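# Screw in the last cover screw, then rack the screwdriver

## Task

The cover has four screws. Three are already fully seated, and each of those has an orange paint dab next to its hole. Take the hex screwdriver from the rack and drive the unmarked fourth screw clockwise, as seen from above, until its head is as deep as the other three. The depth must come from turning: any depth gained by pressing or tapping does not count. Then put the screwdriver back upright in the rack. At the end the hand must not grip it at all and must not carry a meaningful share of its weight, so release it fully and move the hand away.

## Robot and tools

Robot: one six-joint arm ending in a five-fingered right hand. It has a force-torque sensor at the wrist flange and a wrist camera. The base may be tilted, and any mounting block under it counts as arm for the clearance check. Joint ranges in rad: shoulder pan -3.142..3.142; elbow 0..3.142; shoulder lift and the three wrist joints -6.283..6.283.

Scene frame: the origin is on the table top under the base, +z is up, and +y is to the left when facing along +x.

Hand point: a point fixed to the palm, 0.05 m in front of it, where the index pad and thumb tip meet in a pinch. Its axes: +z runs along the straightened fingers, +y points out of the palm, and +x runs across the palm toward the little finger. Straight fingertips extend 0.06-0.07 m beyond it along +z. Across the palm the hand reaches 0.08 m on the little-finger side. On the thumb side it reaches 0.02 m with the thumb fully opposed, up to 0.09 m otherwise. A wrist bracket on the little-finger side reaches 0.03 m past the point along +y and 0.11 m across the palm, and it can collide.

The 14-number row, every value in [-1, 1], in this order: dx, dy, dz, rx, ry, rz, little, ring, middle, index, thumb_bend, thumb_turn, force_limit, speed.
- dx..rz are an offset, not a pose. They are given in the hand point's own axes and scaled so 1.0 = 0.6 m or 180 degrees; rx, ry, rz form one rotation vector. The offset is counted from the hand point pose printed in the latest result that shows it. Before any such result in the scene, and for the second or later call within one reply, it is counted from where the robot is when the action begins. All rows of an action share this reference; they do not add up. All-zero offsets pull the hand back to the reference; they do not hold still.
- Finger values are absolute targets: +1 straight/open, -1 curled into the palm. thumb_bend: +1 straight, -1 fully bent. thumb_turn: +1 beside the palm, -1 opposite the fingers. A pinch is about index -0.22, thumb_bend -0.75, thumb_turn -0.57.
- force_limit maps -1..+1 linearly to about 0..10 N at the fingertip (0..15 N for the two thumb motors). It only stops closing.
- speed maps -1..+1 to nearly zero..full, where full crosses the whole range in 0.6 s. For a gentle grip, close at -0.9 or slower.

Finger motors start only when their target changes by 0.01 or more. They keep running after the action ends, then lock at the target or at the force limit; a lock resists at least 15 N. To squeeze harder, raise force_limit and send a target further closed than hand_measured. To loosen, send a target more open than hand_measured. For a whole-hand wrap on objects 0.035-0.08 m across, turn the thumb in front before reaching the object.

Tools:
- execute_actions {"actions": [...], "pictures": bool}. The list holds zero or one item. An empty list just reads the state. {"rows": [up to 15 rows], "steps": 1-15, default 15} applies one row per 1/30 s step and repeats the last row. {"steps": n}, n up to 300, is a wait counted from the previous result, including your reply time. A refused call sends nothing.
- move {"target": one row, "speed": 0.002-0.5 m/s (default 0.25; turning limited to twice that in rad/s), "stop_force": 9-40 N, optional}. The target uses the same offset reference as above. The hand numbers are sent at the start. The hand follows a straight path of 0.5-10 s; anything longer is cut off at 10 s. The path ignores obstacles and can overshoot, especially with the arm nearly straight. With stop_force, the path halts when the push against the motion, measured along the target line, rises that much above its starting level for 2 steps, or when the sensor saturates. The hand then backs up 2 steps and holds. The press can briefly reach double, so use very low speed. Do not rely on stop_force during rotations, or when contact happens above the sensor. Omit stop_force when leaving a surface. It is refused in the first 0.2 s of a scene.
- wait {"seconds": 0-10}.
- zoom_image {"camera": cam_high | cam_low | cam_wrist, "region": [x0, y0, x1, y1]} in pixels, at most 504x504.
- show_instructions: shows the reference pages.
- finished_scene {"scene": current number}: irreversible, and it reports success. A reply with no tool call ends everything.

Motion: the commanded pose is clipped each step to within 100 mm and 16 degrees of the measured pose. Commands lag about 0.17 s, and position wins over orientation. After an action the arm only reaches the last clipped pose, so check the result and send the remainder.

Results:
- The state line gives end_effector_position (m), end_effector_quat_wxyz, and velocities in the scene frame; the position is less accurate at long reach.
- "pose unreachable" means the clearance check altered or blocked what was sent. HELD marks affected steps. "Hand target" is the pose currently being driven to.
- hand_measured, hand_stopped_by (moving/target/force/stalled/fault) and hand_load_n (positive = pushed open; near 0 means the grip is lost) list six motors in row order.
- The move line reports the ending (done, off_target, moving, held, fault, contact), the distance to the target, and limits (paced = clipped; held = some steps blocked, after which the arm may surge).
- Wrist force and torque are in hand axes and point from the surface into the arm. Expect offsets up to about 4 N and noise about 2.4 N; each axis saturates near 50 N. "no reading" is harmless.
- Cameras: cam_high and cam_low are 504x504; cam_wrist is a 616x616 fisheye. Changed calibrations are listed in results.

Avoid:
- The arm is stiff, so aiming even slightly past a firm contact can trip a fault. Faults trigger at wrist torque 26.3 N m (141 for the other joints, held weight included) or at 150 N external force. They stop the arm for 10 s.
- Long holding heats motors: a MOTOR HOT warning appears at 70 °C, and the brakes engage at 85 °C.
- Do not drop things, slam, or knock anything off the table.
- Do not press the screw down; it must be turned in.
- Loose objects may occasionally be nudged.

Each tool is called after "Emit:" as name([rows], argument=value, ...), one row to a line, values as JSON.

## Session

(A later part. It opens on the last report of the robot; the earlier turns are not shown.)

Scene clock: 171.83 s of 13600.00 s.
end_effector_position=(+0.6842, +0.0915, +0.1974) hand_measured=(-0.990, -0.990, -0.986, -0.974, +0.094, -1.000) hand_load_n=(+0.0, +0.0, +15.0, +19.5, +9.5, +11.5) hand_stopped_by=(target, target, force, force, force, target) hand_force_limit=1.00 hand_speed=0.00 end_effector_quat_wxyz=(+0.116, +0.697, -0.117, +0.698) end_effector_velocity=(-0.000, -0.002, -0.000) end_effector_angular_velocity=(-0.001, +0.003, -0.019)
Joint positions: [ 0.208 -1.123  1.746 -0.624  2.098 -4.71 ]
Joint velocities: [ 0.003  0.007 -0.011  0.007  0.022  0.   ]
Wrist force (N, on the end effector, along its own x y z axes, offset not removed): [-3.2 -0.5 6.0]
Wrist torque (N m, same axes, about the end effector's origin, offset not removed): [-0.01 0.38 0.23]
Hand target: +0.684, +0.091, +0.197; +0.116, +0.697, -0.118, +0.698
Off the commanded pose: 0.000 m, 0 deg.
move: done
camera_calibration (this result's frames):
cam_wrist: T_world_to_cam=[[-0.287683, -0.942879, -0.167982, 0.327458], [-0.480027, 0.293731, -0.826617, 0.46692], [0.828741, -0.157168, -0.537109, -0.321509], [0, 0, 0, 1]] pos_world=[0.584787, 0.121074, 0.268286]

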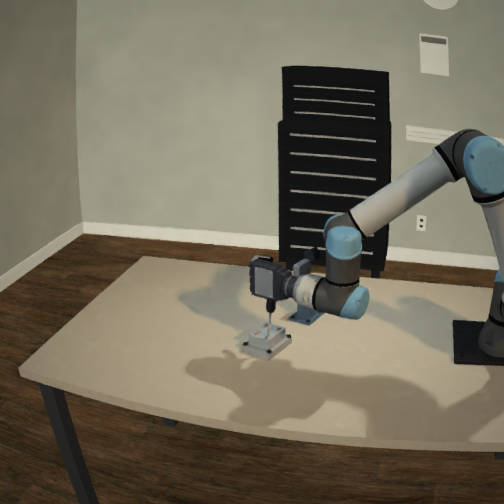

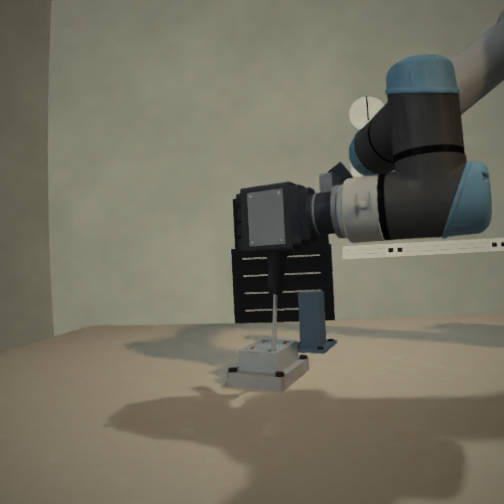

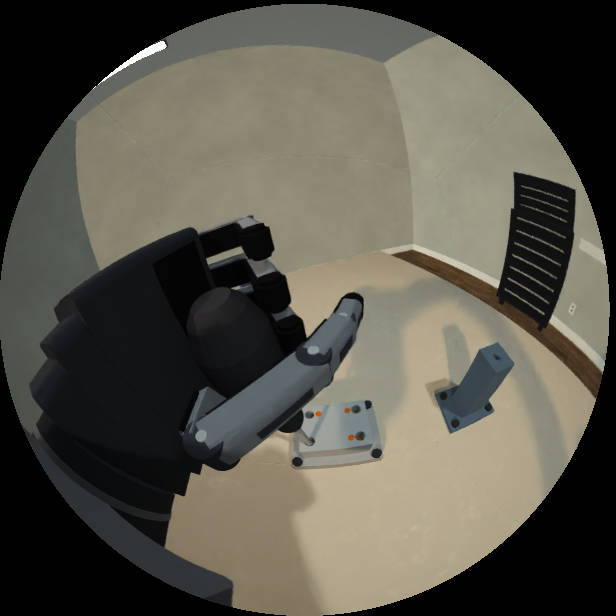

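Emit:
execute_actions(actions=[], pictures=false)

Emit:
execute_actions([
  {"rows":[[0,0,0,0,0,0,0.2,0.2,0.2,0.2,0.6,-1,1,0.7]],"steps":13},
], pictures=false)

Emit:
move(target=[0,-0.0810,0.0172,0.3333,0,0,0.2,0.2,0.2,0.2,0.6,-1,1,0.5], speed=0.4)

Emit:
execute_actions([
  {"rows":[[0,0,0,0,0,0,-0.99,-0.99,-0.99,-0.99,0.6,-1,1,0.6]],"steps":15},
], pictures=false)

Emit:
execute_actions([
  {"rows":[[0,0,0,0,0,0,-0.99,-0.99,-0.99,-0.99,-0.96,-1,1,0.1]],"steps":15},
], pictures=false)

Emit:
move(target=[-0.0002,0.0235,-0.0358,-0.1667,0,0,-0.99,-0.99,-0.99,-0.99,-0.96,-1,1,0], speed=0.4)

Emit:
move(target=[-0.0002,0.0235,-0.0358,-0.1667,0,0,-0.99,-0.99,-0.99,-0.99,-0.96,-1,1,0], speed=0.4)

Emit:
zoom_image(camera="cam_low", region=[250,260,300,360])

Scene clock: 175.80 s of 13600.00 s.
end_effector_position=(+0.6843, +0.0914, +0.1974) hand_measured=(-0.990, -0.990, -0.986, -0.974, +0.094, -1.000) hand_load_n=(+0.0, +0.0, +15.0, +19.5, +9.5, +11.5) hand_stopped_by=(target, target, force, force, force, target) hand_force_limit=1.00 hand_speed=0.00 end_effector_quat_wxyz=(+0.116, +0.697, -0.118, +0.698) end_effector_velocity=(+0.000, -0.000, -0.000) end_effector_angular_velocity=(-0.000, +0.000, +0.001)
Joint positions: [ 0.208 -1.122  1.744 -0.623  2.101 -4.709]
Joint velocities: [-0.     0.    -0.     0.    -0.001  0.   ]
Wrist force (N, on the end effector, along its own x y z axes, offset not removed): [-5.6 2.6 5.0]
Wrist torque (N m, same axes, about the end effector's origin, offset not removed): [0.38 0.82 0.16]
Hand target: +0.684, +0.091, +0.197; +0.116, +0.697, -0.118, +0.698
Off the commanded pose: 0.000 m, 0 deg.
Steps of this call (steps 1 to 90: nothing new was sent; then 0.97 s passed at rest). Readings (end_effector_position | what the end effector reports):
1: (+0.6842, +0.0915, +0.1974) | hand_measured=(-0.990, -0.990, -0.986, -0.974, +0.094, -1.000) hand_load_n=(+0.0, +0.0, +15.0, +19.5, +9.5, +11.5) hand_stopped_by=(target, target, force, force, force, target) hand_force_limit=1.00 hand_speed=0.00
2: (+0.6842, +0.0915, +0.1974) | hand_measured=(-0.990, -0.990, -0.986, -0.974, +0.094, -1.000) hand_load_n=(+0.0, +0.0, +15.0, +19.5, +9.5, +11.5) hand_stopped_by=(target, target, force, force, force, target) hand_force_limit=1.00 hand_speed=0.00
4: (+0.6843, +0.0914, +0.1974) | hand_measured=(-0.990, -0.990, -0.986, -0.974, +0.094, -1.000) hand_load_n=(+0.0, +0.0, +15.0, +19.5, +9.5, +11.5) hand_stopped_by=(target, target, force, force, force, target) hand_force_limit=1.00 hand_speed=0.00
8: (+0.6843, +0.0914, +0.1974) | hand_measured=(-0.990, -0.990, -0.986, -0.974, +0.094, -1.000) hand_load_n=(+0.0, +0.0, +15.0, +19.5, +9.5, +11.5) hand_stopped_by=(target, target, force, force, force, target) hand_force_limit=1.00 hand_speed=0.00
90: the state above

Scene clock: 176.23 s of 13600.00 s.
end_effector_position=(+0.6843, +0.0914, +0.1974) hand_measured=(-0.056, -0.056, -0.052, -0.042, +0.600, -1.000) hand_load_n=(+0.0, +0.5, +0.5, +0.5, +0.0, +0.0) hand_stopped_by=(moving, moving, moving, moving, moving, target) hand_force_limit=1.00 hand_speed=0.70 end_effector_quat_wxyz=(+0.116, +0.697, -0.118, +0.698) end_effector_velocity=(+0.000, +0.000, +0.000) end_effector_angular_velocity=(+0.000, -0.001, +0.001)
Joint positions: [ 0.208 -1.122  1.744 -0.623  2.101 -4.709]
Joint velocities: [-0.    -0.    -0.    -0.001 -0.001  0.   ]
Wrist force (N, on the end effector, along its own x y z axes, offset not removed): [-0.5 2.8 1.3]
Wrist torque (N m, same axes, about the end effector's origin, offset not removed): [0.47 0.11 0.16]
Hand target: +0.684, +0.091, +0.197; +0.116, +0.697, -0.118, +0.698
Off the commanded pose: 0.000 m, 0 deg.
Steps of this call (steps 1 to 13: all 13 steps of this action). Readings (end_effector_position | what the end effector reports):
1: (+0.6843, +0.0914, +0.1974) | hand_measured=(-0.990, -0.990, -0.986, -0.974, +0.094, -1.000) hand_load_n=(+0.0, +0.0, +15.0, +19.5, +9.5, +11.5) hand_stopped_by=(moving, moving, moving, moving, moving, target) hand_force_limit=1.00 hand_speed=0.70
2: (+0.6843, +0.0914, +0.1974) | hand_measured=(-0.990, -0.990, -0.986, -0.974, +0.094, -1.000) hand_load_n=(+0.0, +0.0, +15.0, +19.5, +9.5, +11.5) hand_stopped_by=(moving, moving, moving, moving, moving, target) hand_force_limit=1.00 hand_speed=0.70
4: (+0.6843, +0.0914, +0.1974) | hand_measured=(-0.906, -0.906, -0.904, -0.892, +0.142, -1.000) hand_load_n=(+0.0, +0.0, -5.5, +0.0, +3.0, +2.0) hand_stopped_by=(moving, moving, moving, moving, moving, target) hand_force_limit=1.00 hand_speed=0.70
8: (+0.6843, +0.0914, +0.1974) | hand_measured=(-0.528, -0.528, -0.524, -0.514, +0.378, -1.000) hand_load_n=(+0.0, +0.5, +0.5, +0.5, +0.0, +0.0) hand_stopped_by=(moving, moving, moving, moving, moving, target) hand_force_limit=1.00 hand_speed=0.70
13: the state above

Scene clock: 178.57 s of 13600.00 s.
end_effector_position=(+0.7095, +0.1338, +0.1974) hand_measured=(+0.200, +0.200, +0.200, +0.200, +0.600, -1.000) hand_load_n=(+0.0, +0.0, +0.0, +0.0, +0.0, +0.0) hand_stopped_by=(target, target, target, target, target, target) hand_force_limit=1.00 hand_speed=0.50 end_effector_quat_wxyz=(-0.247, +0.662, +0.246, +0.663) end_effector_velocity=(+0.001, +0.001, +0.000) end_effector_angular_velocity=(-0.000, -0.001, +0.018)
Joint positions: [-0.239 -1.202  1.869 -0.672  0.609 -4.707]
Joint velocities: [-0.004  0.006 -0.009  0.003 -0.022  0.   ]
Wrist force (N, on the end effector, along its own x y z axes, offset not removed): [0.6 1.5 2.9]
Wrist torque (N m, same axes, about the end effector's origin, offset not removed): [0.16 -0.06 0.08]
Hand target: +0.710, +0.134, +0.197; -0.248, +0.662, +0.247, +0.663
Off the commanded pose: 0.000 m, 0 deg.
move: done
camera_calibration (this result's frames):
cam_wrist: T_world_to_cam=[[0.669776, -0.7235, -0.167175, -0.33424], [-0.494756, -0.266922, -0.827024, 0.552176], [0.553729, 0.636632, -0.536734, -0.246922], [0, 0, 0, 1]] pos_world=[0.633787, 0.0627644, 0.268255]

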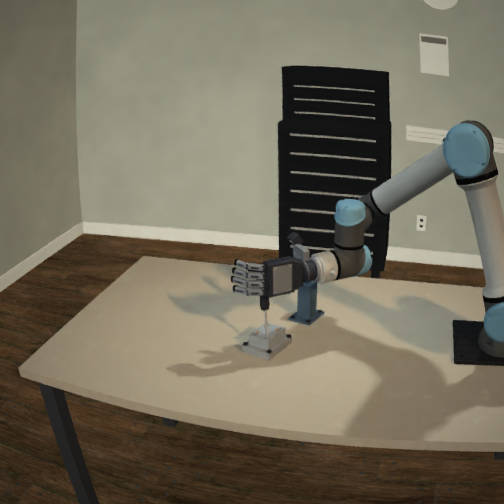

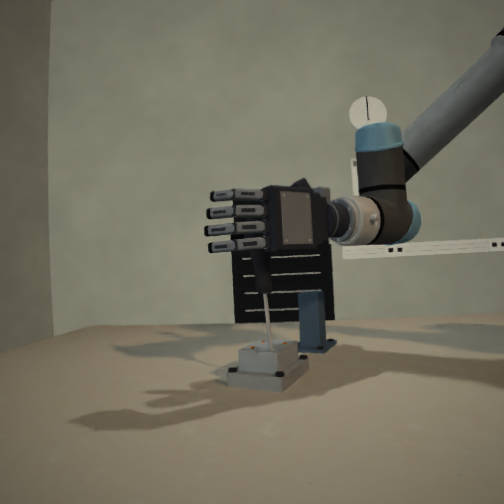

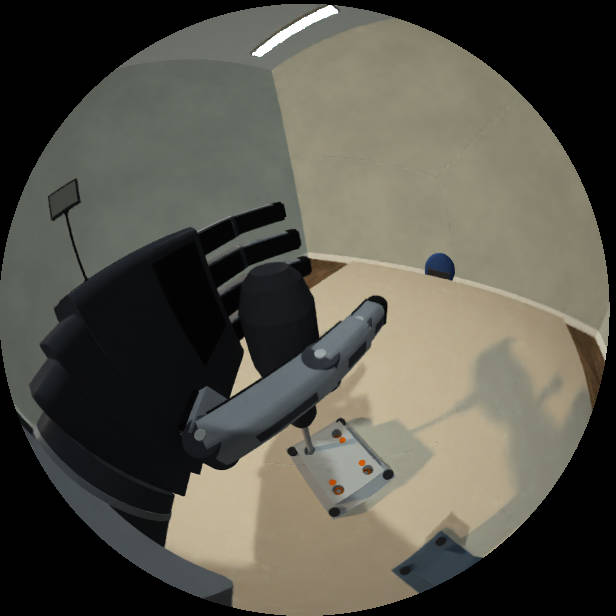

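Scene clock: 179.07 s of 13600.00 s.
end_effector_position=(+0.7096, +0.1336, +0.1975) hand_measured=(-0.858, -0.858, -0.858, -0.858, +0.600, -1.000) hand_load_n=(+0.0, +0.0, +0.0, +0.0, +0.0, +0.0) hand_stopped_by=(moving, moving, moving, moving, target, target) hand_force_limit=1.00 hand_speed=0.60 end_effector_quat_wxyz=(-0.247, +0.662, +0.246, +0.663) end_effector_velocity=(+0.000, -0.000, -0.000) end_effector_angular_velocity=(+0.000, +0.000, -0.001)
Joint positions: [-0.239 -1.202  1.868 -0.672  0.609 -4.707]
Joint velocities: [ 0.    -0.     0.     0.001  0.001 -0.   ]
Wrist force (N, on the end effector, along its own x y z axes, offset not removed): [0.9 2.0 2.5]
Wrist torque (N m, same axes, about the end effector's origin, offset not removed): [0.27 -0.08 0.12]
Hand target: +0.709, +0.134, +0.197; -0.247, +0.662, +0.246, +0.663
Off the commanded pose: 0.000 m, 0 deg.
Steps of this call (steps 1 to 15: all 15 steps of this action). Readings (end_effector_position | what the end effector reports):
1: (+0.7095, +0.1338, +0.1974) | hand_measured=(+0.200, +0.200, +0.200, +0.200, +0.600, -1.000) hand_load_n=(+0.0, +0.0, +0.0, +0.0, +0.0, +0.0) hand_stopped_by=(moving, moving, moving, moving, target, target) hand_force_limit=1.00 hand_speed=0.60
2: (+0.7095, +0.1338, +0.1974) | hand_measured=(+0.200, +0.200, +0.200, +0.200, +0.600, -1.000) hand_load_n=(+0.0, +0.0, +0.0, +0.0, +0.0, +0.0) hand_stopped_by=(moving, moving, moving, moving, target, target) hand_force_limit=1.00 hand_speed=0.60
4: (+0.7095, +0.1338, +0.1974) | hand_measured=(+0.120, +0.120, +0.120, +0.120, +0.600, -1.000) hand_load_n=(+0.0, -0.5, -0.5, -0.5, +0.0, +0.0) hand_stopped_by=(moving, moving, moving, moving, target, target) hand_force_limit=1.00 hand_speed=0.60
8: (+0.7096, +0.1337, +0.1974) | hand_measured=(-0.236, -0.236, -0.236, -0.236, +0.600, -1.000) hand_load_n=(+0.0, -0.5, -0.5, -0.5, +0.0, +0.0) hand_stopped_by=(moving, moving, moving, moving, target, target) hand_force_limit=1.00 hand_speed=0.60
15: the state above

Scene clock: 179.57 s of 13600.00 s.
end_effector_position=(+0.7096, +0.1336, +0.1975) hand_measured=(-0.990, -0.990, -0.986, -0.982, +0.156, -1.000) hand_load_n=(+0.0, +0.0, +12.5, +13.5, +14.0, +3.0) hand_stopped_by=(target, target, force, force, moving, target) hand_force_limit=1.00 hand_speed=0.10 end_effector_quat_wxyz=(-0.247, +0.662, +0.246, +0.663) end_effector_velocity=(+0.000, -0.000, +0.001) end_effector_angular_velocity=(-0.000, -0.002, -0.001)
Joint positions: [-0.239 -1.202  1.868 -0.672  0.609 -4.707]
Joint velocities: [-0.    -0.    -0.    -0.001  0.001 -0.   ]
Wrist force (N, on the end effector, along its own x y z axes, offset not removed): [3.4 3.9 0.3]
Wrist torque (N m, same axes, about the end effector's origin, offset not removed): [0.49 -0.30 0.03]
Hand target: +0.710, +0.134, +0.197; -0.247, +0.662, +0.246, +0.663
Off the commanded pose: 0.000 m, 0 deg.
Steps of this call (steps 1 to 15: all 15 steps of this action). Readings (end_effector_position | what the end effector reports):
1: (+0.7096, +0.1336, +0.1975) | hand_measured=(-0.946, -0.946, -0.946, -0.944, +0.600, -1.000) hand_load_n=(+0.0, +0.0, +2.0, +6.0, +0.0, +0.0) hand_stopped_by=(moving, moving, moving, moving, moving, target) hand_force_limit=1.00 hand_speed=0.10
2: (+0.7096, +0.1336, +0.1975) | hand_measured=(-0.986, -0.986, -0.984, -0.984, +0.602, -1.000) hand_load_n=(+0.0, +0.0, +9.5, +11.0, +1.0, +0.5) hand_stopped_by=(moving, moving, moving, force, moving, target) hand_force_limit=1.00 hand_speed=0.10
4: (+0.7096, +0.1336, +0.1975) | hand_measured=(-0.990, -0.990, -0.986, -0.982, +0.568, -1.000) hand_load_n=(+0.0, +0.0, +10.0, +10.0, +2.5, +1.0) hand_stopped_by=(moving, moving, force, force, moving, target) hand_force_limit=1.00 hand_speed=0.10
8: (+0.7096, +0.1336, +0.1975) | hand_measured=(-0.990, -0.990, -0.986, -0.982, +0.420, -1.000) hand_load_n=(+0.0, +0.0, +9.5, +9.5, +8.0, +2.0) hand_stopped_by=(target, target, force, force, moving, target) hand_force_limit=1.00 hand_speed=0.10
15: the state above

Scene clock: 181.20 s of 13600.00 s.
end_effector_position=(+0.7026, +0.1091, +0.1974) hand_measured=(-0.990, -0.990, -0.986, -0.980, +0.090, -1.000) hand_load_n=(+0.0, +0.0, +15.0, +20.0, +11.5, +7.5) hand_stopped_by=(target, target, force, force, force, target) hand_force_limit=1.00 hand_speed=0.00 end_effector_quat_wxyz=(-0.068, +0.704, +0.067, +0.704) end_effector_velocity=(+0.001, -0.001, +0.000) end_effector_angular_velocity=(-0.000, -0.001, -0.017)
Joint positions: [-0.019 -1.241  1.926 -0.687  1.351 -4.709]
Joint velocities: [ 0.009  0.003 -0.005  0.001  0.026 -0.001]
Wrist force (N, on the end effector, along its own x y z axes, offset not removed): [5.8 1.6 1.2]
Wrist torque (N m, same axes, about the end effector's origin, offset not removed): [0.36 -0.13 0.25]
Hand target: +0.703, +0.109, +0.197; -0.067, +0.704, +0.066, +0.704
Off the commanded pose: 0.000 m, 0 deg.
move: done
camera_calibration (this result's frames):
cam_wrist: T_world_to_cam=[[0.220044, -0.960936, -0.167875, -0.00544471], [-0.562081, 0.0157538, -0.826932, 0.558641], [0.797274, 0.276321, -0.536657, -0.359244], [0, 0, 0, 1]] pos_world=[0.601616, 0.0852339, 0.268253]

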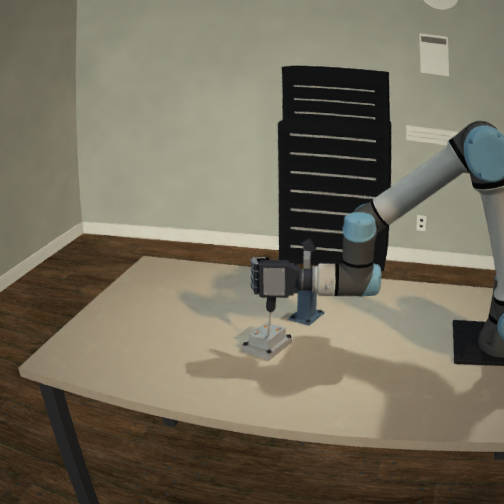

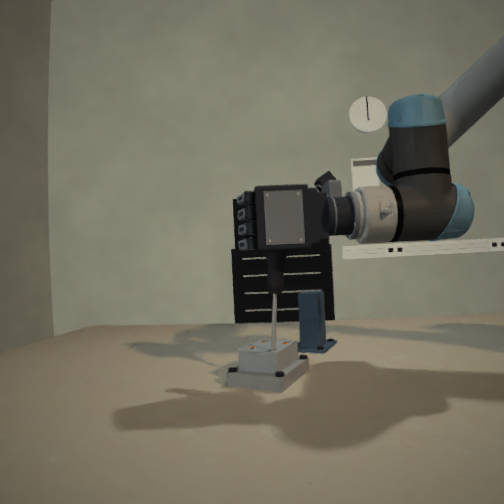

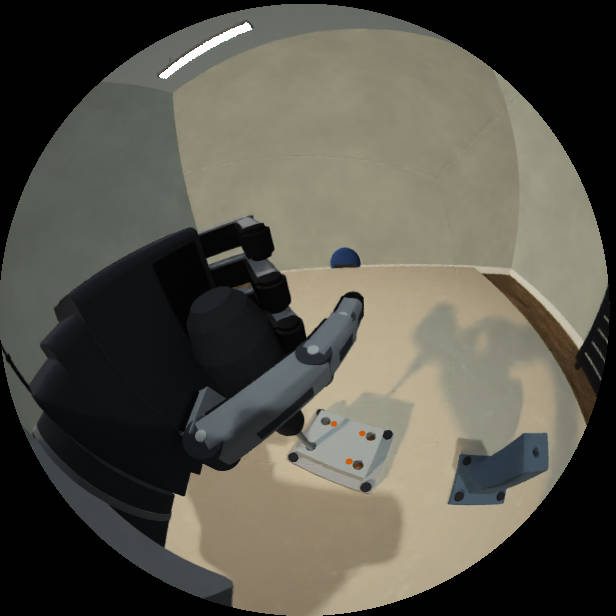

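Scene clock: 182.57 s of 13600.00 s.
end_effector_position=(+0.6843, +0.0913, +0.1972) hand_measured=(-0.990, -0.990, -0.986, -0.976, +0.090, -1.000) hand_load_n=(+0.0, +0.0, +15.0, +20.0, +10.5, +12.0) hand_stopped_by=(target, target, force, force, force, target) hand_force_limit=1.00 hand_speed=0.00 end_effector_quat_wxyz=(+0.116, +0.697, -0.117, +0.698) end_effector_velocity=(+0.000, -0.001, +0.000) end_effector_angular_velocity=(-0.000, +0.001, -0.018)
Joint positions: [ 0.207 -1.122  1.746 -0.624  2.099 -4.709]
Joint velocities: [ 0.004  0.007 -0.012  0.006  0.022  0.   ]
Wrist force (N, on the end effector, along its own x y z axes, offset not removed): [-2.6 -0.1 4.0]
Wrist torque (N m, same axes, about the end effector's origin, offset not removed): [0.11 0.54 0.22]
Hand target: +0.684, +0.091, +0.197; +0.116, +0.697, -0.118, +0.698
Off the commanded pose: 0.000 m, 0 deg.
move: done
camera_calibration (this result's frames):
cam_wrist: T_world_to_cam=[[-0.288107, -0.942708, -0.168217, 0.327574], [-0.479787, 0.294132, -0.826614, 0.466661], [0.828733, -0.157445, -0.53704, -0.321663], [0, 0, 0, 1]] pos_world=[0.584847, 0.120903, 0.268106]

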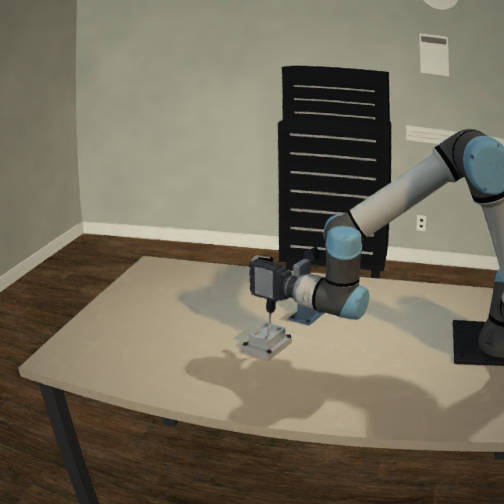

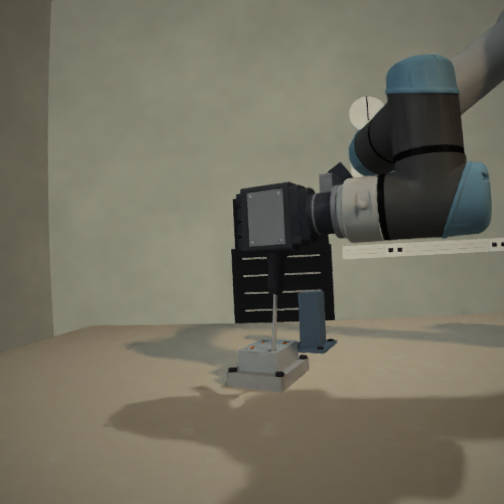

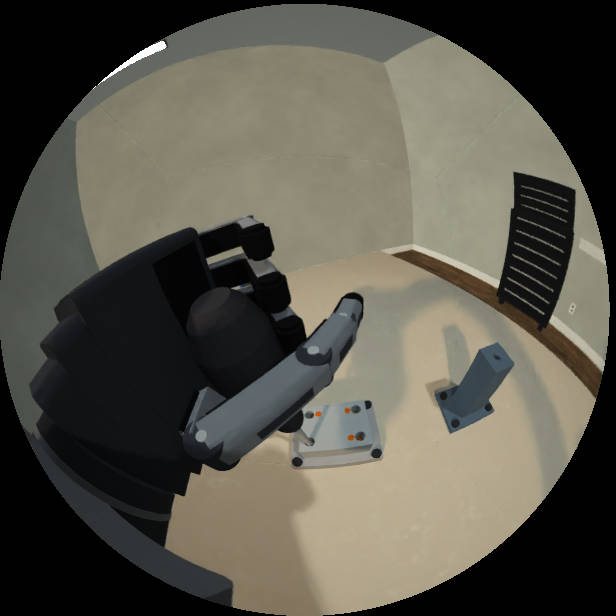

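Region (250, 260, 300, 360) of cam_low's 504x504 image, scaled by 5.040, with more detail than that image has.

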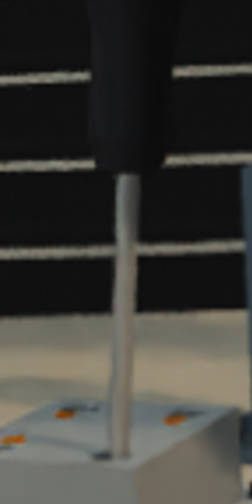

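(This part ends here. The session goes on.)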